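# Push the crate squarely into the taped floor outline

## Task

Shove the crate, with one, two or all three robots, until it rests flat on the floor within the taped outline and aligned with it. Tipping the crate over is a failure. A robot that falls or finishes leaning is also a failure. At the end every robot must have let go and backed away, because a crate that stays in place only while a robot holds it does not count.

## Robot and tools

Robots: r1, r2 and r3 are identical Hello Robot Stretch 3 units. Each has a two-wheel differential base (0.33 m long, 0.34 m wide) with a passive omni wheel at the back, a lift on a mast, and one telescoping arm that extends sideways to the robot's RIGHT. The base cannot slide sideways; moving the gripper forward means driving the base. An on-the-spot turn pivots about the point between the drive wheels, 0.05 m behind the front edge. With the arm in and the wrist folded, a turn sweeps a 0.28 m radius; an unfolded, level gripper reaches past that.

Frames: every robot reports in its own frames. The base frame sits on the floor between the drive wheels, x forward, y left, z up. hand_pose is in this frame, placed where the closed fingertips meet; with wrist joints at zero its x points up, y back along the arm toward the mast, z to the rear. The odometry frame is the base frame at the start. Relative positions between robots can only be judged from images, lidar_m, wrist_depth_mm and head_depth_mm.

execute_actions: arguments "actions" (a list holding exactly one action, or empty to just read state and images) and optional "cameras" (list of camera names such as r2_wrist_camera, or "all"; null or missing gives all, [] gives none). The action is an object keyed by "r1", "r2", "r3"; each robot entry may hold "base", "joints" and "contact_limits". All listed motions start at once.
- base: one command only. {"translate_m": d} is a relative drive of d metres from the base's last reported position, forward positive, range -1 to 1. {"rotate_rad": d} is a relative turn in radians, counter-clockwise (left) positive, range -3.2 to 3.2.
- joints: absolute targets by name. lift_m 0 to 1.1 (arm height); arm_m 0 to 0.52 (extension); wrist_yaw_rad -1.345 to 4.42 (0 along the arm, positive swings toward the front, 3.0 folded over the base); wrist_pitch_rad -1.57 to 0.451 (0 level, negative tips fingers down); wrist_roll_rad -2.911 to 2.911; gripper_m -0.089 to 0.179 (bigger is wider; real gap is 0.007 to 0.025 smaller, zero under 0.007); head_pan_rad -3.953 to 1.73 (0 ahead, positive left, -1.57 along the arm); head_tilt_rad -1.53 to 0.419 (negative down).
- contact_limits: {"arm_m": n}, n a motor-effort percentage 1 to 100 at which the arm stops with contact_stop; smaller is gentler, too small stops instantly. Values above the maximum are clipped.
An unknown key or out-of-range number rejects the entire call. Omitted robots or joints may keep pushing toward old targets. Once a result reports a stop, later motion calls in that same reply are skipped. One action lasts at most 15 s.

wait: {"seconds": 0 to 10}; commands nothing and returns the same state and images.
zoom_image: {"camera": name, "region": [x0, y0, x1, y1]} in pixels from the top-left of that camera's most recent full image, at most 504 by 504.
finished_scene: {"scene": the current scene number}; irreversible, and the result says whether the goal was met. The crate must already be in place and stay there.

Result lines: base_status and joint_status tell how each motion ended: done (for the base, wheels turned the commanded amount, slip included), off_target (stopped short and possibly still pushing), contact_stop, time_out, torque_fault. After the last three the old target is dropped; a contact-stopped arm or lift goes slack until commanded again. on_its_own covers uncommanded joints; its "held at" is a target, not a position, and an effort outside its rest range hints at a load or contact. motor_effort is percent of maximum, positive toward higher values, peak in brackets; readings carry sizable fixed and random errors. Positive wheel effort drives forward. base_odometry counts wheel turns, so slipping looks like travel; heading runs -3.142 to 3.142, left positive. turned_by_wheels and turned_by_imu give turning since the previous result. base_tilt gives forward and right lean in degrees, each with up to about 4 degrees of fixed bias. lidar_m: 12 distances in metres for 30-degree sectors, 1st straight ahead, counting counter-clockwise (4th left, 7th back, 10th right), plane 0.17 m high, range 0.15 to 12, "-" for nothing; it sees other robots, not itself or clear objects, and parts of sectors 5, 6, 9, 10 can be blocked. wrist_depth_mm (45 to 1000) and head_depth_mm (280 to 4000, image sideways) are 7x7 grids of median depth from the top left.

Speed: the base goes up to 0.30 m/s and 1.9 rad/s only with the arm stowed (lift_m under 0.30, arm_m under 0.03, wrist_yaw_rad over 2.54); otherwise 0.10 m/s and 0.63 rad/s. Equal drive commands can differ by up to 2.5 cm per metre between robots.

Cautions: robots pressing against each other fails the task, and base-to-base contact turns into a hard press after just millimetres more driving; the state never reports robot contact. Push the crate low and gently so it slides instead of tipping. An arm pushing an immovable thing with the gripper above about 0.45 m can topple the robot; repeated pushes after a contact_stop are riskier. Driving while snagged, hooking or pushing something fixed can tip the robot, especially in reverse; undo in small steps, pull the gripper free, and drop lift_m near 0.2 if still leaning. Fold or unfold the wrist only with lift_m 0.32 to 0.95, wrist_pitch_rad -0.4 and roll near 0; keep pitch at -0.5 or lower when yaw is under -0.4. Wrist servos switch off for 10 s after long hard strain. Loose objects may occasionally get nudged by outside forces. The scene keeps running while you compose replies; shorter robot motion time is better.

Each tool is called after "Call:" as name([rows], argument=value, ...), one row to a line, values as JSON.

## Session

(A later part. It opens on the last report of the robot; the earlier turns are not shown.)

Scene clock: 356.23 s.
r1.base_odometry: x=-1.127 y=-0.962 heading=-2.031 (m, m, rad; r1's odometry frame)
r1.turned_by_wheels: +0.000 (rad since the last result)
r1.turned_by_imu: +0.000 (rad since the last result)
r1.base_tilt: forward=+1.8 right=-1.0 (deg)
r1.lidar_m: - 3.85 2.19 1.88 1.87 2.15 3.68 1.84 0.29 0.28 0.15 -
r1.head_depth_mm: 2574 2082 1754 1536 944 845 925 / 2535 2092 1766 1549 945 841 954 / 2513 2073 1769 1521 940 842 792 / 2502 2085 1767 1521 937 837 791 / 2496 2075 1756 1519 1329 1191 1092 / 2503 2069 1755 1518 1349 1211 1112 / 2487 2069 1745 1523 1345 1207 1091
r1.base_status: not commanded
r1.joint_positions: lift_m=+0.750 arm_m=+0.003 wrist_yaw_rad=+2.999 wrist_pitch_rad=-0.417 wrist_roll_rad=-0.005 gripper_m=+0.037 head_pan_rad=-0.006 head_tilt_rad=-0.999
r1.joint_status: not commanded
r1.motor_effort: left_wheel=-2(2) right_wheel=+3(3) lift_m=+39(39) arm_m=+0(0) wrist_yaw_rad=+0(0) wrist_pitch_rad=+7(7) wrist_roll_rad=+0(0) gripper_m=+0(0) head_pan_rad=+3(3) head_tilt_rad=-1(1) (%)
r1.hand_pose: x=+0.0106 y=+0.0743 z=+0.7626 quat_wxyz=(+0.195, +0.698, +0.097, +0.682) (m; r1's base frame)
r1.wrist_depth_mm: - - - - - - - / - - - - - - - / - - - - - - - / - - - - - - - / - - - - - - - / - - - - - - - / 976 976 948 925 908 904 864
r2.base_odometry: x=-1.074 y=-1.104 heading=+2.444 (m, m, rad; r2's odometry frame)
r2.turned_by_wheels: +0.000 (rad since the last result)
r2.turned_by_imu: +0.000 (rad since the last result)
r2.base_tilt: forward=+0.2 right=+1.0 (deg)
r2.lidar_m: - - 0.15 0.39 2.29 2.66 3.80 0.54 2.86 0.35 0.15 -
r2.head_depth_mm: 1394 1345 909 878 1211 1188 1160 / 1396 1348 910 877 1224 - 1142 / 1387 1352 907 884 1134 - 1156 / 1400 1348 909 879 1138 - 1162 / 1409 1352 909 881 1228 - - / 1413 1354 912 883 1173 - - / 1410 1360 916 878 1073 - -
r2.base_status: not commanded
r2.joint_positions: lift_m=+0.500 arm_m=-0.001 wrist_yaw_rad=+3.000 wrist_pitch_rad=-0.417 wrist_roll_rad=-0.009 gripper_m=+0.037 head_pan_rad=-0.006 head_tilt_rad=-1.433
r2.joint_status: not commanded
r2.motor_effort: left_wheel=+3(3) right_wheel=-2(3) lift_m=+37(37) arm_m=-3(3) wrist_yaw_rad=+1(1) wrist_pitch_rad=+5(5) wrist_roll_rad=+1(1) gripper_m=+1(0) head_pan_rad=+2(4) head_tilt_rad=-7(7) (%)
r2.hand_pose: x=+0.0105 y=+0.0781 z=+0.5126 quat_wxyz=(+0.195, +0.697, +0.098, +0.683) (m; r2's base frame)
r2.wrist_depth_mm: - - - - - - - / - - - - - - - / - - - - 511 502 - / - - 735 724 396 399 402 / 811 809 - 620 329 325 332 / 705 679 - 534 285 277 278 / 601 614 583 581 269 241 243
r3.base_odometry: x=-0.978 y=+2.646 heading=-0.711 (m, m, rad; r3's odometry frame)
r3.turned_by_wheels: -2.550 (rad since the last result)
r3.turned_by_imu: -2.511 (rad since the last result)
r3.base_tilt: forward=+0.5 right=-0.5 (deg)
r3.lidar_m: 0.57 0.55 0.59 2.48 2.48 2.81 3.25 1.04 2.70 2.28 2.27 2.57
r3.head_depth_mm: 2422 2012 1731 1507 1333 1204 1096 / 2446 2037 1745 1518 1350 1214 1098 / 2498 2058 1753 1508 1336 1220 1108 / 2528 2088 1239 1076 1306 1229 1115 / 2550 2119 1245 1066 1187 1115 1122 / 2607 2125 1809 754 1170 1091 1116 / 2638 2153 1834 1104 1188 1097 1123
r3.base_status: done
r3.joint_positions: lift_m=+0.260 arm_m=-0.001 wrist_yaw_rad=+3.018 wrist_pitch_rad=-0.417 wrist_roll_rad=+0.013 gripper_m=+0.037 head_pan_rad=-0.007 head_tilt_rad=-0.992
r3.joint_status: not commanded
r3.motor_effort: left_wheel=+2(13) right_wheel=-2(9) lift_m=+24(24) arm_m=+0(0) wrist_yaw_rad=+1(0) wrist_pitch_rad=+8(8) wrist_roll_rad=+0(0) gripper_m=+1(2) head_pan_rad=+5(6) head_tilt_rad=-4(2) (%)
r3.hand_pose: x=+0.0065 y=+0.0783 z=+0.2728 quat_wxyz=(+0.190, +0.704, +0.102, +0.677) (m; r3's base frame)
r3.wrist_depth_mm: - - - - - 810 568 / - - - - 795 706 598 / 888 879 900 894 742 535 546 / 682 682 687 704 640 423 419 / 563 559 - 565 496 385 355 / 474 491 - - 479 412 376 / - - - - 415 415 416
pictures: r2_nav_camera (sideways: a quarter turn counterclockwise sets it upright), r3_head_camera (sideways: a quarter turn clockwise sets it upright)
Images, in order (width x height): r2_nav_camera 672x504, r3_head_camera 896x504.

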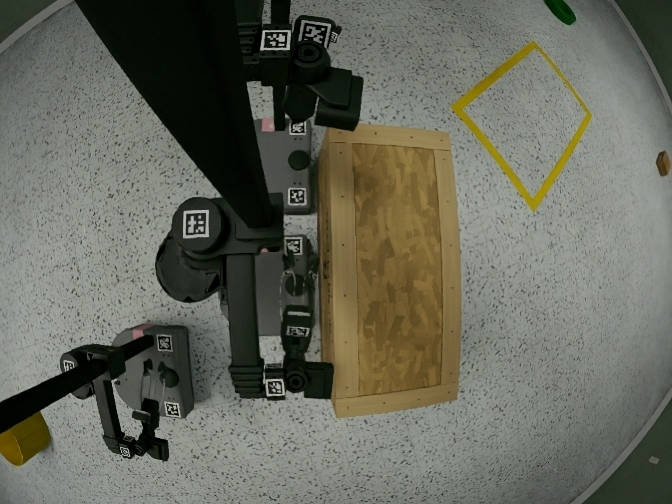

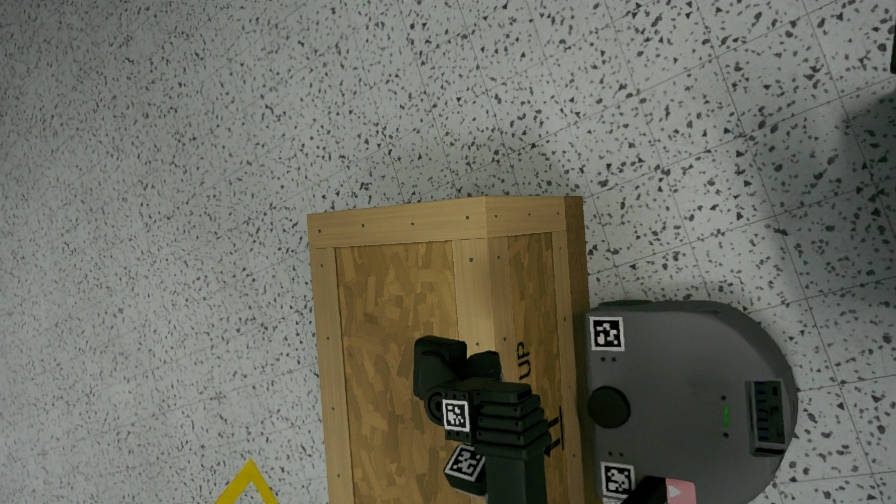

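Call:
execute_actions([
  {"r2":{"base":{"rotate_rad":-0.17},"joints":{"lift_m":0.28}},"r3":{"base":{"translate_m":-0.08},"joints":{"head_tilt_rad":-1.25}}},
], cameras=[])

Call:
execute_actions([
  {"r2":{"base":{"translate_m":-0.24}}},
], cameras=[])

Call:
execute_actions([
  {"r2":{"base":{"rotate_rad":0.17}}},
], cameras=[])

Call:
execute_actions([
  {"r2":{"base":{"translate_m":0.23}},"r3":{"base":{"translate_m":0.23}}},
], cameras=["r2_nav_camera","r3_head_camera","r2_head_camera"])

Scene clock: 383.03 s.
r1.base_odometry: x=-1.127 y=-0.962 heading=-2.031 (m, m, rad; r1's odometry frame)
r1.turned_by_wheels: +0.000 (rad since the last result)
r1.turned_by_imu: +0.000 (rad since the last result)
r1.base_tilt: forward=+1.9 right=-1.0 (deg)
r1.lidar_m: - 3.87 2.20 1.88 1.87 2.16 3.69 0.86 0.28 0.27 0.15 -
r1.head_depth_mm: 2593 2099 1787 1522 947 844 921 / 2521 2079 1776 1527 944 844 951 / 2518 2073 1777 1538 941 839 795 / 2537 2077 1752 1523 941 842 790 / 2497 2050 1757 1526 1328 1189 1094 / 2517 2027 1756 1514 1347 1202 1110 / 2475 2033 1736 1522 1343 1198 1085
r1.base_status: not commanded
r1.joint_positions: lift_m=+0.750 arm_m=+0.003 wrist_yaw_rad=+2.999 wrist_pitch_rad=-0.417 wrist_roll_rad=-0.005 gripper_m=+0.037 head_pan_rad=-0.006 head_tilt_rad=-0.999
r1.joint_status: not commanded
r1.motor_effort: left_wheel=-3(2) right_wheel=+3(3) lift_m=+39(39) arm_m=+0(0) wrist_yaw_rad=+0(1) wrist_pitch_rad=+7(7) wrist_roll_rad=+0(0) gripper_m=+0(0) head_pan_rad=+3(3) head_tilt_rad=-1(1) (%)
r1.hand_pose: x=+0.0106 y=+0.0743 z=+0.7626 quat_wxyz=(+0.195, +0.698, +0.097, +0.682) (m; r1's base frame)
r1.wrist_depth_mm: - - - - - - - / - - - - - - - / - - - - - - - / - - - - - - - / - - - - - - - / - - - - - - 984 / 979 929 961 919 924 865 866
r2.base_odometry: x=-1.074 y=-1.104 heading=+2.274 (m, m, rad; r2's odometry frame)
r2.turned_by_wheels: -0.170 (rad since the last result)
r2.turned_by_imu: -0.169 (rad since the last result)
r2.base_tilt: forward=+0.3 right=+0.9 (deg)
r2.lidar_m: - - 0.15 0.24 0.55 2.45 3.60 0.61 3.21 2.50 0.16 0.15
r2.head_depth_mm: 1396 1339 905 886 1230 1188 1151 / 1396 1347 908 881 1236 1183 1149 / 1393 1343 908 884 1235 - 1154 / 1398 1344 910 881 1172 - 1159 / 1406 1353 910 881 1109 - 1147 / 1400 1348 913 884 1132 - 1160 / 1400 1365 917 885 1068 1058 1162
r2.base_status: done
r2.joint_positions: lift_m=+0.280 arm_m=-0.001 wrist_yaw_rad=+3.000 wrist_pitch_rad=-0.417 wrist_roll_rad=-0.009 gripper_m=+0.037 head_pan_rad=-0.006 head_tilt_rad=-1.433
r2.joint_status: all done
r2.motor_effort: left_wheel=+2(7) right_wheel=-2(6) lift_m=+26(35) arm_m=-3(2) wrist_yaw_rad=+0(1) wrist_pitch_rad=+5(5) wrist_roll_rad=+1(1) gripper_m=+1(0) head_pan_rad=+3(2) head_tilt_rad=-8(6) (%)
r2.hand_pose: x=+0.0105 y=+0.0781 z=+0.2930 quat_wxyz=(+0.195, +0.697, +0.098, +0.683) (m; r2's base frame)
r2.wrist_depth_mm: - - - 299 171 124 103 / - - - 332 179 123 94 / 818 499 495 365 192 128 97 / 616 399 402 403 204 133 100 / 500 355 - 437 197 140 103 / 461 393 - - 233 146 107 / - - - - 246 146 110
r3.base_odometry: x=-1.038 y=+2.698 heading=-0.711 (m, m, rad; r3's odometry frame)
r3.turned_by_wheels: +0.000 (rad since the last result)
r3.turned_by_imu: -0.001 (rad since the last result)
r3.base_tilt: forward=+0.4 right=-0.6 (deg)
r3.lidar_m: 0.65 0.62 0.68 2.46 2.45 2.79 3.17 0.97 2.73 2.30 2.30 2.60
r3.head_depth_mm: 1668 1538 1425 1335 1237 1161 1092 / 1680 1547 1434 1336 1244 1200 - / 1701 1562 1435 1346 1258 1205 - / 1712 1089 1172 1351 1263 1207 - / 1729 1104 1058 1225 1267 1206 - / 1744 1113 982 1189 1245 1203 1152 / 1757 1122 1069 1191 1272 1213 1140
r3.base_status: done
r3.joint_positions: lift_m=+0.260 arm_m=-0.001 wrist_yaw_rad=+3.018 wrist_pitch_rad=-0.417 wrist_roll_rad=+0.013 gripper_m=+0.037 head_pan_rad=-0.007 head_tilt_rad=-1.235
r3.joint_status: all done
r3.motor_effort: left_wheel=+2(7) right_wheel=-2(12) lift_m=+24(24) arm_m=+0(0) wrist_yaw_rad=+0(0) wrist_pitch_rad=+9(8) wrist_roll_rad=+0(0) gripper_m=+1(0) head_pan_rad=+2(3) head_tilt_rad=-7(24) (%)
r3.hand_pose: x=+0.0065 y=+0.0783 z=+0.2728 quat_wxyz=(+0.190, +0.704, +0.102, +0.677) (m; r3's base frame)
r3.wrist_depth_mm: - - - - - - 604 / - - - - 877 777 615 / 874 879 892 892 811 563 553 / 683 696 693 687 694 470 422 / 556 555 - 568 587 469 392 / 471 490 - - 497 466 429 / - - - - 414 418 420
pictures: none
No camera images: the call's "cameras" was empty. Leave "cameras" out to get every camera's image.

Scene clock: 385.50 s.
r1.base_odometry: x=-1.127 y=-0.962 heading=-2.031 (m, m, rad; r1's odometry frame)
r1.turned_by_wheels: +0.000 (rad since the last result)
r1.turned_by_imu: +0.000 (rad since the last result)
r1.base_tilt: forward=+1.9 right=-1.0 (deg)
r1.lidar_m: - 3.87 2.19 1.88 1.87 2.16 3.68 0.36 0.43 0.32 0.15 -
r1.head_depth_mm: 2551 2082 1795 1530 945 844 1053 / 2533 2086 1773 1531 941 844 1054 / 2512 2076 1776 1529 940 843 790 / 2522 2074 1776 1526 940 837 791 / 2506 2054 1762 1524 1331 1183 1089 / 2507 2069 1763 1524 1335 1205 1098 / 2489 2049 1728 1524 1343 1199 1087
r1.base_status: not commanded
r1.joint_positions: lift_m=+0.750 arm_m=+0.003 wrist_yaw_rad=+2.999 wrist_pitch_rad=-0.417 wrist_roll_rad=-0.005 gripper_m=+0.037 head_pan_rad=-0.006 head_tilt_rad=-0.999
r1.joint_status: not commanded
r1.motor_effort: left_wheel=-2(2) right_wheel=+2(3) lift_m=+39(39) arm_m=+0(0) wrist_yaw_rad=+1(2) wrist_pitch_rad=+7(7) wrist_roll_rad=+0(0) gripper_m=+0(0) head_pan_rad=+3(2) head_tilt_rad=-1(1) (%)
r1.hand_pose: x=+0.0106 y=+0.0743 z=+0.7626 quat_wxyz=(+0.195, +0.698, +0.097, +0.682) (m; r1's base frame)
r1.wrist_depth_mm: - - - - - - - / - - - - - - - / - - - - - - - / - - - - - - - / - - - - - - - / - - - - - - - / 942 978 944 927 892 883 875
r2.base_odometry: x=-0.918 y=-1.287 heading=+2.274 (m, m, rad; r2's odometry frame)
r2.turned_by_wheels: +0.000 (rad since the last result)
r2.turned_by_imu: -0.002 (rad since the last result)
r2.base_tilt: forward=+0.3 right=+0.9 (deg)
r2.lidar_m: 0.33 0.33 0.41 0.54 2.20 2.34 3.43 0.42 0.45 2.61 2.56 0.36
r2.head_depth_mm: 1382 935 1028 1263 1227 1187 1012 / 967 936 967 1259 1233 1179 1150 / 967 937 921 1264 1238 - 1153 / 970 938 921 1264 1242 - 1156 / 1407 939 917 1262 1247 - 1154 / 1395 942 916 1161 1192 - 1155 / 1406 944 913 1108 1090 1209 1160
r2.base_status: done
r2.joint_positions: lift_m=+0.280 arm_m=-0.001 wrist_yaw_rad=+3.000 wrist_pitch_rad=-0.417 wrist_roll_rad=-0.009 gripper_m=+0.037 head_pan_rad=-0.006 head_tilt_rad=-1.434
r2.joint_status: not commanded
r2.motor_effort: left_wheel=+3(10) right_wheel=-2(9) lift_m=+27(26) arm_m=-2(3) wrist_yaw_rad=+1(1) wrist_pitch_rad=+5(5) wrist_roll_rad=+1(1) gripper_m=+0(0) head_pan_rad=+2(3) head_tilt_rad=-6(7) (%)
r2.hand_pose: x=+0.0105 y=+0.0781 z=+0.2930 quat_wxyz=(+0.195, +0.697, +0.098, +0.683) (m; r2's base frame)
r2.wrist_depth_mm: - - - - - 369 287 / - - - - 569 386 295 / 811 807 544 519 519 403 302 / 639 648 438 407 424 414 314 / 536 539 - 406 485 423 321 / 457 486 - - 452 441 330 / - - - - 403 406 339
r3.base_odometry: x=-1.038 y=+2.698 heading=-0.711 (m, m, rad; r3's odometry frame)
r3.turned_by_wheels: +0.000 (rad since the last result)
r3.turned_by_imu: +0.000 (rad since the last result)
r3.base_tilt: forward=+0.3 right=-0.6 (deg)
r3.lidar_m: 0.65 0.67 0.45 2.46 2.46 2.79 3.17 0.96 2.72 2.30 2.30 2.60
r3.head_depth_mm: 1660 1532 1427 1325 1244 1166 1091 / 1681 1550 1434 1334 1252 1200 - / 1694 1564 1419 1350 1254 1204 - / 1715 1089 1168 1357 1268 1212 - / 1726 1099 1158 1368 1244 1205 - / 1746 1114 1151 1379 1094 1180 1147 / 1754 1118 1138 1383 1096 1178 1145
r3.base_status: not commanded
r3.joint_positions: lift_m=+0.260 arm_m=-0.001 wrist_yaw_rad=+3.018 wrist_pitch_rad=-0.417 wrist_roll_rad=+0.013 gripper_m=+0.037 head_pan_rad=-0.007 head_tilt_rad=-1.235
r3.joint_status: not commanded
r3.motor_effort: left_wheel=+2(2) right_wheel=-2(2) lift_m=+24(24) arm_m=+0(0) wrist_yaw_rad=+0(1) wrist_pitch_rad=+8(8) wrist_roll_rad=+0(0) gripper_m=-1(1) head_pan_rad=+5(4) head_tilt_rad=-6(7) (%)
r3.hand_pose: x=+0.0065 y=+0.0783 z=+0.2728 quat_wxyz=(+0.190, +0.704, +0.102, +0.677) (m; r3's base frame)
r3.wrist_depth_mm: - - - - - 890 304 / - - - - 836 790 667 / 876 906 893 856 542 617 681 / 696 697 688 558 418 421 664 / 561 566 - 524 378 375 531 / 477 489 - - 410 423 469 / - - - - 415 418 417
pictures: none
No camera images: the call's "cameras" was empty. Leave "cameras" out to get every camera's image.

Scene clock: 386.87 s.
r1.base_odometry: x=-1.127 y=-0.962 heading=-2.031 (m, m, rad; r1's odometry frame)
r1.turned_by_wheels: +0.000 (rad since the last result)
r1.turned_by_imu: +0.000 (rad since the last result)
r1.base_tilt: forward=+1.9 right=-1.0 (deg)
r1.lidar_m: - 3.87 2.19 1.88 1.88 2.15 3.65 0.38 0.43 0.32 0.15 -
r1.head_depth_mm: 2569 2091 1768 1543 942 843 1052 / 2515 2082 1780 1529 941 844 1054 / 2535 2067 1758 1536 940 844 794 / 2529 2057 1743 1533 938 840 792 / 2509 2052 1752 1506 1323 1189 1091 / 2473 2056 1748 1512 1340 1204 1104 / 2497 2055 1756 1506 1339 1198 1084
r1.base_status: not commanded
r1.joint_positions: lift_m=+0.750 arm_m=+0.003 wrist_yaw_rad=+2.999 wrist_pitch_rad=-0.417 wrist_roll_rad=-0.005 gripper_m=+0.037 head_pan_rad=-0.006 head_tilt_rad=-0.999
r1.joint_status: not commanded
r1.motor_effort: left_wheel=-2(2) right_wheel=+2(3) lift_m=+39(39) arm_m=-1(0) wrist_yaw_rad=-1(1) wrist_pitch_rad=+7(7) wrist_roll_rad=+0(0) gripper_m=+0(0) head_pan_rad=+3(2) head_tilt_rad=-2(1) (%)
r1.hand_pose: x=+0.0106 y=+0.0743 z=+0.7626 quat_wxyz=(+0.195, +0.698, +0.097, +0.682) (m; r1's base frame)
r1.wrist_depth_mm: - - - - - - - / - - - - - - - / - - - - - - - / - - - - - - - / - - - - - - - / - - - - - - - / 992 985 949 924 907 892 867
r2.base_odometry: x=-0.918 y=-1.287 heading=+2.444 (m, m, rad; r2's odometry frame)
r2.turned_by_wheels: +0.170 (rad since the last result)
r2.turned_by_imu: +0.168 (rad since the last result)
r2.base_tilt: forward=+0.2 right=+0.9 (deg)
r2.lidar_m: 0.33 0.35 0.43 2.19 2.19 2.53 3.57 0.42 0.45 2.56 0.47 0.34
r2.head_depth_mm: 1390 935 917 1259 1224 1188 1004 / 1396 941 920 1256 1238 1181 1020 / 1398 940 921 1265 1235 - 1160 / 1399 941 923 1265 1241 - 1150 / 1401 939 921 1262 1246 - 1153 / 1399 943 926 1122 1219 - 1160 / 1394 942 924 1104 1122 1209 1159
r2.base_status: done
r2.joint_positions: lift_m=+0.280 arm_m=-0.001 wrist_yaw_rad=+3.000 wrist_pitch_rad=-0.417 wrist_roll_rad=-0.009 gripper_m=+0.037 head_pan_rad=-0.006 head_tilt_rad=-1.434
r2.joint_status: not commanded
r2.motor_effort: left_wheel=+0(9) right_wheel=+2(9) lift_m=+26(26) arm_m=-3(3) wrist_yaw_rad=+1(1) wrist_pitch_rad=+5(5) wrist_roll_rad=+1(0) gripper_m=+1(0) head_pan_rad=+3(3) head_tilt_rad=-7(6) (%)
r2.hand_pose: x=+0.0105 y=+0.0781 z=+0.2930 quat_wxyz=(+0.195, +0.697, +0.098, +0.683) (m; r2's base frame)
r2.wrist_depth_mm: - - - - - 434 316 / - - - - - 447 322 / 812 805 828 538 528 453 328 / 639 644 658 424 409 421 332 / 536 541 - 425 415 442 338 / 456 478 - - 448 457 343 / - - - - 406 405 346
r3.base_odometry: x=-1.038 y=+2.698 heading=-0.711 (m, m, rad; r3's odometry frame)
r3.turned_by_wheels: +0.000 (rad since the last result)
r3.turned_by_imu: +0.000 (rad since the last result)
r3.base_tilt: forward=+0.4 right=-0.5 (deg)
r3.lidar_m: 0.65 0.67 0.46 2.46 2.46 2.78 3.18 0.97 2.72 2.30 2.30 2.60
r3.head_depth_mm: 1667 1529 1424 1318 1238 1170 1091 / 1675 1551 1430 1338 1249 1209 - / 1693 1555 1428 1346 1253 1210 - / 1712 1090 1175 1352 1270 1212 - / 1727 1102 1157 1366 1221 1202 - / 1758 1112 1147 1365 1095 1178 1156 / 1747 1121 1133 1388 1102 1179 1149
r3.base_status: not commanded
r3.joint_positions: lift_m=+0.260 arm_m=-0.001 wrist_yaw_rad=+3.018 wrist_pitch_rad=-0.417 wrist_roll_rad=+0.013 gripper_m=+0.037 head_pan_rad=-0.007 head_tilt_rad=-1.235
r3.joint_status: not commanded
r3.motor_effort: left_wheel=+2(2) right_wheel=-2(2) lift_m=+24(24) arm_m=+0(0) wrist_yaw_rad=+1(0) wrist_pitch_rad=+8(8) wrist_roll_rad=+0(0) gripper_m=+2(0) head_pan_rad=+4(5) head_tilt_rad=-5(7) (%)
r3.hand_pose: x=+0.0065 y=+0.0783 z=+0.2728 quat_wxyz=(+0.190, +0.704, +0.102, +0.677) (m; r3's base frame)
r3.wrist_depth_mm: - - - - - 801 309 / - - - - 849 781 685 / 877 886 897 847 545 712 684 / 678 684 695 534 417 419 649 / 561 562 - 516 365 366 394 / 472 496 - - 384 411 465 / - - - - 411 415 417
pictures: none
No camera images: the call's "cameras" was empty. Leave "cameras" out to get every camera's image.

Scene clock: 389.17 s.
r1.base_odometry: x=-1.127 y=-0.962 heading=-2.031 (m, m, rad; r1's odometry frame)
r1.turned_by_wheels: +0.000 (rad since the last result)
r1.turned_by_imu: +0.000 (rad since the last result)
r1.base_tilt: forward=+1.9 right=-1.0 (deg)
r1.lidar_m: - 3.87 2.19 1.88 1.88 2.15 3.67 1.84 0.25 0.27 0.15 -
r1.head_depth_mm: 2547 2067 1763 1544 942 848 803 / 2562 2079 1775 1537 945 849 922 / 2577 2070 1751 1543 944 841 795 / 2497 2082 1753 1533 938 842 790 / 2526 2055 1743 1522 1329 1185 1092 / 2535 2054 1753 1532 1347 1207 1111 / 2487 2058 1752 1518 1341 1198 1086
r1.base_status: not commanded
r1.joint_positions: lift_m=+0.750 arm_m=+0.003 wrist_yaw_rad=+2.999 wrist_pitch_rad=-0.417 wrist_roll_rad=-0.005 gripper_m=+0.037 head_pan_rad=-0.006 head_tilt_rad=-0.999
r1.joint_status: not commanded
r1.motor_effort: left_wheel=-2(2) right_wheel=+2(2) lift_m=+39(39) arm_m=+0(0) wrist_yaw_rad=+0(1) wrist_pitch_rad=+7(7) wrist_roll_rad=+0(0) gripper_m=+0(0) head_pan_rad=+3(3) head_tilt_rad=-1(1) (%)
r1.hand_pose: x=+0.0106 y=+0.0743 z=+0.7626 quat_wxyz=(+0.195, +0.698, +0.097, +0.682) (m; r1's base frame)
r1.wrist_depth_mm: - - - - - - - / - - - - - - - / - - - - - - - / - - - - - - - / - - - - - - - / - - - - - - - / 958 956 956 898 916 869 879
r2.base_odometry: x=-1.095 y=-1.139 heading=+2.444 (m, m, rad; r2's odometry frame)
r2.turned_by_wheels: +0.000 (rad since the last result)
r2.turned_by_imu: +0.001 (rad since the last result)
r2.base_tilt: forward=+0.2 right=+0.9 (deg)
r2.lidar_m: - - 0.15 0.36 2.25 2.60 3.80 0.43 0.46 0.38 0.15 -
r2.head_depth_mm: 1398 1342 904 878 1224 1191 1005 / 1385 1350 905 877 1216 1184 1032 / 1390 1355 909 878 1185 - 1149 / 1394 1346 907 880 1187 - 1150 / 1408 1347 908 883 1228 - 1151 / 1400 1353 913 885 1101 - 1156 / 1401 1358 915 886 1075 1059 1159
r2.base_status: done
r2.joint_positions: lift_m=+0.280 arm_m=-0.001 wrist_yaw_rad=+3.000 wrist_pitch_rad=-0.417 wrist_roll_rad=-0.009 gripper_m=+0.037 head_pan_rad=-0.006 head_tilt_rad=-1.434
r2.joint_status: not commanded
r2.motor_effort: left_wheel=-1(8) right_wheel=+2(11) lift_m=+26(26) arm_m=-3(3) wrist_yaw_rad=+1(1) wrist_pitch_rad=+5(5) wrist_roll_rad=+1(1) gripper_m=+0(0) head_pan_rad=+3(3) head_tilt_rad=-7(7) (%)
r2.hand_pose: x=+0.0105 y=+0.0781 z=+0.2930 quat_wxyz=(+0.195, +0.697, +0.098, +0.683) (m; r2's base frame)
r2.wrist_depth_mm: - - - - 229 143 114 / - - - - 236 146 106 / 813 802 516 481 248 149 107 / 647 407 403 407 257 154 109 / 533 374 - 376 239 157 110 / 457 475 - - 275 160 114 / - - - - 286 156 115
r3.base_odometry: x=-0.864 y=+2.548 heading=-0.711 (m, m, rad; r3's odometry frame)
r3.turned_by_wheels: +0.000 (rad since the last result)
r3.turned_by_imu: -0.001 (rad since the last result)
r3.base_tilt: forward=+0.4 right=-0.6 (deg)
r3.lidar_m: 0.42 0.44 0.46 0.92 2.53 2.87 3.40 1.17 2.65 2.23 2.23 2.53
r3.head_depth_mm: 1657 1541 1416 1320 1240 1161 1091 / 1673 1552 1433 1333 1249 1199 - / 1700 1557 1439 1337 1251 1204 - / 1713 1092 1007 1124 1263 1209 - / 1724 1582 1021 1101 1250 1197 - / 1734 1606 1023 970 1104 1173 1151 / 1760 1611 1037 987 1103 1177 1148
r3.base_status: done
r3.joint_positions: lift_m=+0.260 arm_m=-0.001 wrist_yaw_rad=+3.018 wrist_pitch_rad=-0.417 wrist_roll_rad=+0.013 gripper_m=+0.037 head_pan_rad=-0.007 head_tilt_rad=-1.236
r3.joint_status: not commanded
r3.motor_effort: left_wheel=+2(13) right_wheel=-3(8) lift_m=+24(24) arm_m=+0(0) wrist_yaw_rad=+1(0) wrist_pitch_rad=+8(8) wrist_roll_rad=+0(0) gripper_m=+0(0) head_pan_rad=+4(4) head_tilt_rad=-6(6) (%)
r3.hand_pose: x=+0.0065 y=+0.0783 z=+0.2728 quat_wxyz=(+0.190, +0.704, +0.102, +0.677) (m; r3's base frame)
r3.wrist_depth_mm: - - - - 849 515 315 / - - - 870 715 619 446 / 881 894 902 754 543 545 451 / 691 690 686 539 418 421 425 / 558 553 - 525 368 370 409 / 474 486 - - 397 426 449 / - - - - 414 415 420
pictures: r2_head_camera (sideways: a quarter turn clockwise sets it upright), r2_nav_camera (sideways: a quarter turn counterclockwise sets it upright), r3_head_camera (sideways: a quarter turn clockwise sets it upright)
Images, in order (width x height): r2_head_camera 896x504, r2_nav_camera 672x504, r3_head_camera 896x504.

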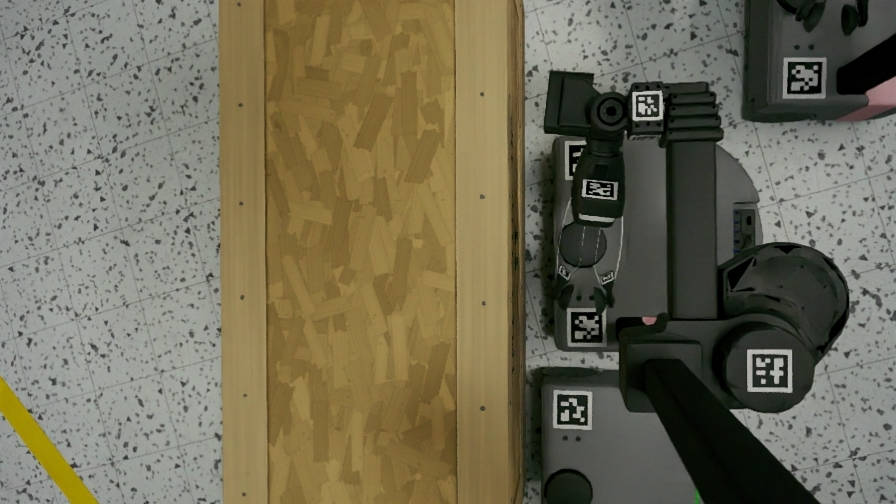

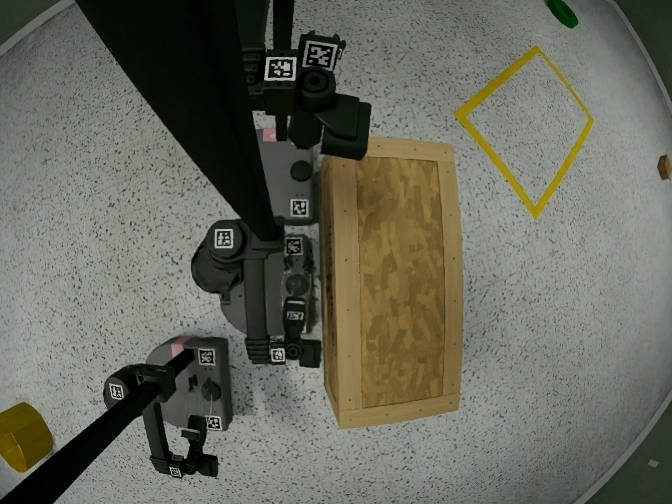

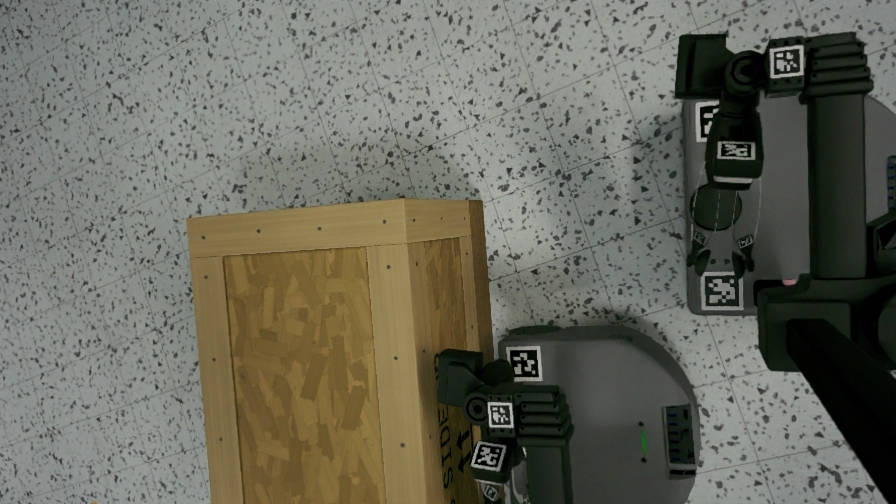

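Call:
execute_actions([
  {"r3":{"base":{"translate_m":-0.45}},"r2":{"base":{"translate_m":-0.3}}},
], cameras=[])

Call:
execute_actions([
  {"r3":{"base":{"rotate_rad":-1.2}},"r1":{"joints":{"lift_m":0.5}}},
], cameras=[])

Call:
execute_actions([
  {"r3":{"base":{"translate_m":0.8},"joints":{"head_pan_rad":1.6,"head_tilt_rad":-0.8}},"r2":{"base":{"translate_m":-0.2}},"r1":{"joints":{"lift_m":0.28}}},
], cameras=["r2_nav_camera","r3_nav_camera"])

Scene clock: 436.63 s.
r1.base_odometry: x=-1.127 y=-0.962 heading=-2.031 (m, m, rad; r1's odometry frame)
r1.turned_by_wheels: +0.000 (rad since the last result)
r1.turned_by_imu: +0.000 (rad since the last result)
r1.base_tilt: forward=+1.9 right=-1.0 (deg)
r1.lidar_m: - 3.87 2.19 1.87 1.88 2.15 3.64 0.44 0.47 0.32 0.15 -
r1.head_depth_mm: 2566 2085 1763 1528 946 842 1058 / 2548 2091 1746 1521 940 840 1053 / 2539 2062 1753 1525 939 840 793 / 2492 2065 1751 1522 938 839 794 / 2515 2071 1744 1537 1323 1193 1092 / 2495 2075 1754 1515 1349 1196 1106 / 2479 2026 1752 1520 1342 1199 1086
r1.base_status: not commanded
r1.joint_positions: lift_m=+0.750 arm_m=+0.003 wrist_yaw_rad=+2.999 wrist_pitch_rad=-0.417 wrist_roll_rad=-0.005 gripper_m=+0.037 head_pan_rad=-0.006 head_tilt_rad=-0.999
r1.joint_status: not commanded
r1.motor_effort: left_wheel=-2(2) right_wheel=+2(3) lift_m=+39(39) arm_m=+0(0) wrist_yaw_rad=+0(0) wrist_pitch_rad=+7(7) wrist_roll_rad=+0(0) gripper_m=+0(1) head_pan_rad=+2(3) head_tilt_rad=-1(1) (%)
r1.hand_pose: x=+0.0106 y=+0.0743 z=+0.7626 quat_wxyz=(+0.195, +0.698, +0.097, +0.682) (m; r1's base frame)
r1.wrist_depth_mm: - - - - - - - / - - - - - - - / - - - - - - - / - - - - - - - / - - - - - - - / - - - - - - 970 / 938 947 965 911 896 911 849
r2.base_odometry: x=-0.865 y=-1.332 heading=+2.444 (m, m, rad; r2's odometry frame)
r2.turned_by_wheels: +0.000 (rad since the last result)
r2.turned_by_imu: -0.003 (rad since the last result)
r2.base_tilt: forward=+0.3 right=+0.9 (deg)
r2.lidar_m: 0.40 0.42 0.47 2.17 2.17 2.51 3.50 0.55 2.99 2.58 0.56 0.42
r2.head_depth_mm: 963 935 1061 1267 1225 1194 1156 / 970 933 1065 1258 1233 1189 1157 / 969 940 1070 1266 1238 - 1163 / 968 934 1058 1269 1247 - 1157 / 972 939 1062 1267 1247 - 1150 / 971 939 1055 1120 1233 - 1162 / 979 939 1054 1115 1226 1210 1164
r2.base_status: done
r2.joint_positions: lift_m=+0.280 arm_m=-0.001 wrist_yaw_rad=+3.000 wrist_pitch_rad=-0.417 wrist_roll_rad=-0.009 gripper_m=+0.037 head_pan_rad=-0.006 head_tilt_rad=-1.434
r2.joint_status: not commanded
r2.motor_effort: left_wheel=+0(10) right_wheel=+2(7) lift_m=+26(27) arm_m=-3(3) wrist_yaw_rad=+1(1) wrist_pitch_rad=+5(5) wrist_roll_rad=+1(1) gripper_m=+0(0) head_pan_rad=+3(3) head_tilt_rad=-7(7) (%)
r2.hand_pose: x=+0.0105 y=+0.0781 z=+0.2930 quat_wxyz=(+0.195, +0.697, +0.098, +0.683) (m; r2's base frame)
r2.wrist_depth_mm: - - - - - - 379 / - - - - - 539 388 / 812 812 817 557 515 503 396 / 650 661 654 492 411 416 400 / 540 533 - 524 419 457 403 / 459 482 - - 449 472 405 / - - - - 400 404 397
r3.base_odometry: x=-1.205 y=+2.841 heading=-0.710 (m, m, rad; r3's odometry frame)
r3.turned_by_wheels: +0.000 (rad since the last result)
r3.turned_by_imu: +0.000 (rad since the last result)
r3.base_tilt: forward=+0.4 right=-0.5 (deg)
r3.lidar_m: 0.87 0.56 0.61 2.40 2.39 2.71 2.97 0.77 2.80 2.36 2.36 2.67
r3.head_depth_mm: 1661 1534 1427 1319 1243 1168 1093 / 1688 1555 1431 1332 1253 1199 - / 1692 1551 1436 1344 1255 1205 - / 1188 1185 1442 1357 1271 1211 - / 1198 1174 1442 1335 1248 1202 - / 1204 1171 1448 967 1150 1204 1152 / 1216 1161 1452 1169 1159 1209 1153
r3.base_status: done
r3.joint_positions: lift_m=+0.260 arm_m=-0.001 wrist_yaw_rad=+3.018 wrist_pitch_rad=-0.417 wrist_roll_rad=+0.013 gripper_m=+0.037 head_pan_rad=-0.007 head_tilt_rad=-1.236
r3.joint_status: not commanded
r3.motor_effort: left_wheel=+2(8) right_wheel=-2(12) lift_m=+24(24) arm_m=+0(0) wrist_yaw_rad=+0(0) wrist_pitch_rad=+8(8) wrist_roll_rad=+0(0) gripper_m=+0(0) head_pan_rad=+3(5) head_tilt_rad=-6(7) (%)
r3.hand_pose: x=+0.0065 y=+0.0783 z=+0.2728 quat_wxyz=(+0.190, +0.704, +0.102, +0.677) (m; r3's base frame)
r3.wrist_depth_mm: - - - - - - 819 / - - - - - 784 783 / 883 876 908 906 806 545 589 / 680 685 696 695 533 422 421 / 560 565 - 564 496 397 374 / 476 488 - - 481 438 429 / - - - - 415 414 416
pictures: none
No camera images: the call's "cameras" was empty. Leave "cameras" out to get every camera's image.

Scene clock: 439.73 s.
r1.base_odometry: x=-1.127 y=-0.962 heading=-2.031 (m, m, rad; r1's odometry frame)
r1.turned_by_wheels: +0.000 (rad since the last result)
r1.turned_by_imu: +0.000 (rad since the last result)
r1.base_tilt: forward=+1.8 right=-1.0 (deg)
r1.lidar_m: - 3.85 2.19 1.88 1.87 2.15 3.68 0.44 0.47 0.32 0.15 -
r1.head_depth_mm: 2542 2095 1790 1533 943 839 799 / 2551 2078 1748 1534 939 844 794 / 2538 2087 1760 1529 938 837 790 / 2505 2069 1770 1523 937 841 793 / 2510 2067 1772 1534 1325 1187 1098 / 2505 2054 1741 1509 1348 1201 1091 / 2483 2033 1741 1511 1339 1204 1087
r1.base_status: not commanded
r1.joint_positions: lift_m=+0.500 arm_m=+0.003 wrist_yaw_rad=+2.999 wrist_pitch_rad=-0.417 wrist_roll_rad=-0.005 gripper_m=+0.037 head_pan_rad=-0.006 head_tilt_rad=-0.999
r1.joint_status: all done
r1.motor_effort: left_wheel=-3(2) right_wheel=+2(2) lift_m=+21(33) arm_m=-1(0) wrist_yaw_rad=+0(0) wrist_pitch_rad=+7(7) wrist_roll_rad=+0(0) gripper_m=+0(0) head_pan_rad=+3(3) head_tilt_rad=+0(2) (%)
r1.hand_pose: x=+0.0106 y=+0.0743 z=+0.5133 quat_wxyz=(+0.195, +0.698, +0.097, +0.682) (m; r1's base frame)
r1.wrist_depth_mm: - - - - - - - / - - - - - - - / - - - - - - - / - - - - - - - / - 943 - 904 927 864 842 / 807 799 - 769 745 732 740 / 695 705 666 678 651 618 613
r2.base_odometry: x=-0.865 y=-1.332 heading=+2.444 (m, m, rad; r2's odometry frame)
r2.turned_by_wheels: +0.000 (rad since the last result)
r2.turned_by_imu: +0.000 (rad since the last result)
r2.base_tilt: forward=+0.2 right=+0.9 (deg)
r2.lidar_m: 0.40 0.42 0.47 2.18 2.17 2.52 3.48 0.42 2.98 2.59 0.56 0.41
r2.head_depth_mm: 970 933 1064 1257 1220 1187 1005 / 968 939 1063 1264 1238 1178 1013 / 968 937 1067 1273 1245 - 1160 / 969 938 1058 1263 1243 - 1149 / 968 936 1058 1267 1243 - 1156 / 976 940 1061 1128 1223 - 1155 / 972 940 1052 1116 1229 1205 1162
r2.base_status: not commanded
r2.joint_positions: lift_m=+0.280 arm_m=-0.001 wrist_yaw_rad=+3.000 wrist_pitch_rad=-0.417 wrist_roll_rad=-0.009 gripper_m=+0.037 head_pan_rad=-0.006 head_tilt_rad=-1.434
r2.joint_status: not commanded
r2.motor_effort: left_wheel=-1(0) right_wheel=+3(2) lift_m=+26(26) arm_m=-3(3) wrist_yaw_rad=+1(1) wrist_pitch_rad=+5(5) wrist_roll_rad=+1(1) gripper_m=+0(1) head_pan_rad=+3(3) head_tilt_rad=-6(6) (%)
r2.hand_pose: x=+0.0105 y=+0.0781 z=+0.2930 quat_wxyz=(+0.195, +0.697, +0.098, +0.683) (m; r2's base frame)
r2.wrist_depth_mm: - - - - - - 381 / - - - - - 537 389 / 825 787 843 564 521 499 393 / 639 647 653 495 412 415 402 / 533 536 - 528 418 463 403 / 454 490 - - 445 464 413 / - - - - 401 405 396
r3.base_odometry: x=-1.205 y=+2.841 heading=-1.910 (m, m, rad; r3's odometry frame)
r3.turned_by_wheels: -1.200 (rad since the last result)
r3.turned_by_imu: -1.181 (rad since the last result)
r3.base_tilt: forward=+0.4 right=-0.6 (deg)
r3.lidar_m: 2.36 2.51 0.87 0.57 0.56 2.44 2.39 2.54 3.01 0.77 0.79 2.40
r3.head_depth_mm: 1667 1541 1424 1323 1240 1171 1089 / 1695 1554 1431 1333 1243 1199 - / 1700 1556 1444 1347 1260 1207 - / 1727 1576 1462 1360 1265 1209 - / 1717 1585 1466 1366 1273 1207 - / 1748 1604 1475 1372 1282 1203 1068 / 1756 1616 1491 1384 1289 1212 1002
r3.base_status: done
r3.joint_positions: lift_m=+0.260 arm_m=-0.001 wrist_yaw_rad=+3.018 wrist_pitch_rad=-0.417 wrist_roll_rad=+0.013 gripper_m=+0.037 head_pan_rad=-0.007 head_tilt_rad=-1.236
r3.joint_status: not commanded
r3.motor_effort: left_wheel=+2(12) right_wheel=-3(10) lift_m=+24(24) arm_m=-1(0) wrist_yaw_rad=+1(1) wrist_pitch_rad=+8(8) wrist_roll_rad=+0(0) gripper_m=+1(0) head_pan_rad=+5(4) head_tilt_rad=-5(7) (%)
r3.hand_pose: x=+0.0065 y=+0.0783 z=+0.2728 quat_wxyz=(+0.190, +0.704, +0.102, +0.677) (m; r3's base frame)
r3.wrist_depth_mm: - - 900 849 812 - - / 782 - 974 928 899 - - / 745 535 536 900 900 907 915 / 451 445 499 696 701 701 711 / 523 422 - 563 585 574 568 / 476 455 - - 499 483 484 / - - - - 416 413 417
pictures: none
No camera images: the call's "cameras" was empty. Leave "cameras" out to get every camera's image.

Scene clock: 444.17 s.
r1.base_odometry: x=-1.127 y=-0.962 heading=-2.031 (m, m, rad; r1's odometry frame)
r1.turned_by_wheels: +0.000 (rad since the last result)
r1.turned_by_imu: +0.000 (rad since the last result)
r1.base_tilt: forward=+1.8 right=-1.0 (deg)
r1.lidar_m: - 3.86 2.19 1.88 1.87 2.16 3.65 0.61 1.42 0.32 0.15 -
r1.head_depth_mm: 2556 2103 1772 1533 947 844 1057 / 2556 2074 1783 1522 943 846 797 / 2524 2074 1773 1537 938 840 794 / 2535 2067 1757 1529 936 844 790 / 2530 2055 1761 1526 1328 1187 1099 / 2543 2073 1754 1520 1337 1202 1086 / 2484 2047 1750 1521 1335 1203 1090
r1.base_status: not commanded
r1.joint_positions: lift_m=+0.280 arm_m=+0.003 wrist_yaw_rad=+2.999 wrist_pitch_rad=-0.417 wrist_roll_rad=-0.005 gripper_m=+0.037 head_pan_rad=-0.006 head_tilt_rad=-0.999
r1.joint_status: all done
r1.motor_effort: left_wheel=-2(2) right_wheel=+2(2) lift_m=+21(19) arm_m=+0(0) wrist_yaw_rad=+1(1) wrist_pitch_rad=+7(7) wrist_roll_rad=+0(0) gripper_m=+0(0) head_pan_rad=+4(3) head_tilt_rad=+0(1) (%)
r1.hand_pose: x=+0.0106 y=+0.0743 z=+0.2933 quat_wxyz=(+0.195, +0.698, +0.097, +0.682) (m; r1's base frame)
r1.wrist_depth_mm: - - - - - - - / - - - - - - - / - - - 948 950 875 91 / 816 811 771 749 733 685 94 / 651 629 - 599 595 564 96 / 527 519 - - 478 448 98 / 456 - - - 416 138 100
r2.base_odometry: x=-0.711 y=-1.460 heading=+2.444 (m, m, rad; r2's odometry frame)
r2.turned_by_wheels: +0.000 (rad since the last result)
r2.turned_by_imu: -0.002 (rad since the last result)
r2.base_tilt: forward=+0.3 right=+0.9 (deg)
r2.lidar_m: 0.60 0.62 0.67 2.12 2.12 2.45 3.31 1.20 3.05 0.98 2.63 0.62
r2.head_depth_mm: 963 1070 1307 1259 1230 1186 1152 / 971 1070 1300 1264 1230 1179 1156 / 972 1072 1304 1266 1237 - 1158 / 975 1074 1301 1264 1249 - 1156 / 972 1070 1310 1271 1242 - 1154 / 974 952 1156 1261 1237 - 1160 / 979 842 1145 1255 1231 1210 1165
r2.base_status: done
r2.joint_positions: lift_m=+0.280 arm_m=-0.001 wrist_yaw_rad=+3.000 wrist_pitch_rad=-0.417 wrist_roll_rad=-0.009 gripper_m=+0.037 head_pan_rad=-0.006 head_tilt_rad=-1.434
r2.joint_status: not commanded
r2.motor_effort: left_wheel=-1(11) right_wheel=+2(6) lift_m=+26(27) arm_m=-3(3) wrist_yaw_rad=+1(1) wrist_pitch_rad=+5(5) wrist_roll_rad=+1(1) gripper_m=+0(0) head_pan_rad=+4(4) head_tilt_rad=-6(6) (%)
r2.hand_pose: x=+0.0105 y=+0.0781 z=+0.2930 quat_wxyz=(+0.195, +0.697, +0.098, +0.683) (m; r2's base frame)
r2.wrist_depth_mm: - - - - - - 523 / - - - - - - - / 812 807 833 842 592 533 528 / 641 646 653 666 577 447 437 / 530 533 - 553 543 487 499 / 457 485 - - 454 468 466 / - - - - 404 405 406
r3.base_odometry: x=-1.472 y=+2.087 heading=-1.910 (m, m, rad; r3's odometry frame)
r3.turned_by_wheels: +0.000 (rad since the last result)
r3.turned_by_imu: -0.002 (rad since the last result)
r3.base_tilt: forward=+0.4 right=-0.5 (deg)
r3.lidar_m: 1.57 1.68 2.43 5.68 1.10 1.07 3.17 3.37 0.95 3.02 2.07 1.60
r3.head_depth_mm: 3973 2806 2152 1774 1489 1286 1141 / - 2835 2188 1796 1508 1294 1142 / - 2905 2216 1798 1514 1308 1156 / - 2913 2235 1827 1531 1316 1159 / - 2998 2287 1783 1541 1346 - / - 3051 2295 1378 1513 - - / - 3099 2427 - - - 1167
r3.base_status: done
r3.joint_positions: lift_m=+0.260 arm_m=-0.001 wrist_yaw_rad=+3.018 wrist_pitch_rad=-0.417 wrist_roll_rad=+0.013 gripper_m=+0.037 head_pan_rad=+1.593 head_tilt_rad=-0.804
r3.joint_status: all done
r3.motor_effort: left_wheel=+3(13) right_wheel=-3(7) lift_m=+24(24) arm_m=+0(0) wrist_yaw_rad=+0(1) wrist_pitch_rad=+8(8) wrist_roll_rad=+0(0) gripper_m=+0(0) head_pan_rad=+5(57) head_tilt_rad=+1(26) (%)
r3.hand_pose: x=+0.0065 y=+0.0783 z=+0.2728 quat_wxyz=(+0.190, +0.704, +0.102, +0.677) (m; r3's base frame)
r3.wrist_depth_mm: 734 - - - - - - / 792 - - - - - - / 860 844 893 890 908 911 915 / 682 688 691 695 695 712 705 / 559 561 - 567 590 572 575 / 474 491 - - 495 480 481 / - - - - 412 415 418
pictures: r2_nav_camera (sideways: a quarter turn counterclockwise sets it upright), r3_nav_camera (sideways: a quarter turn counterclockwise sets it upright)
Images, in order (width x height): r2_nav_camera 672x504, r3_nav_camera 672x504.

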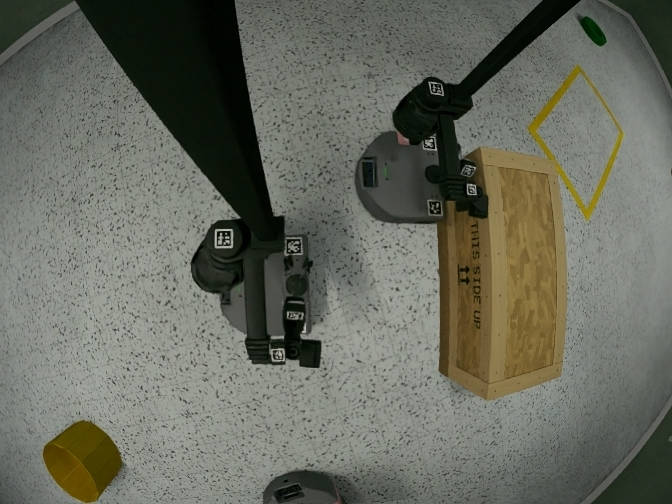

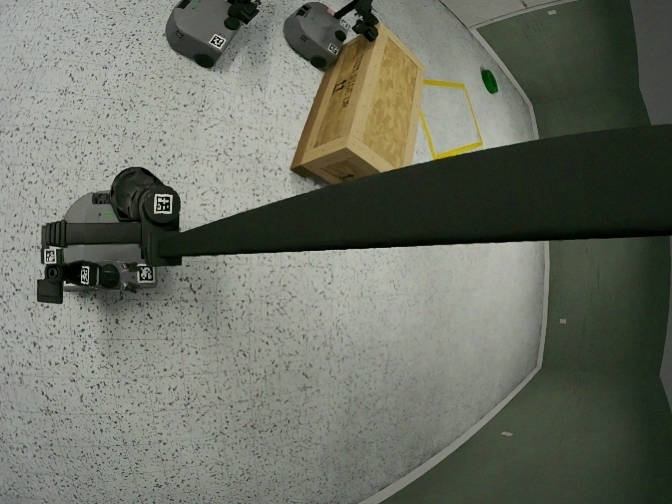

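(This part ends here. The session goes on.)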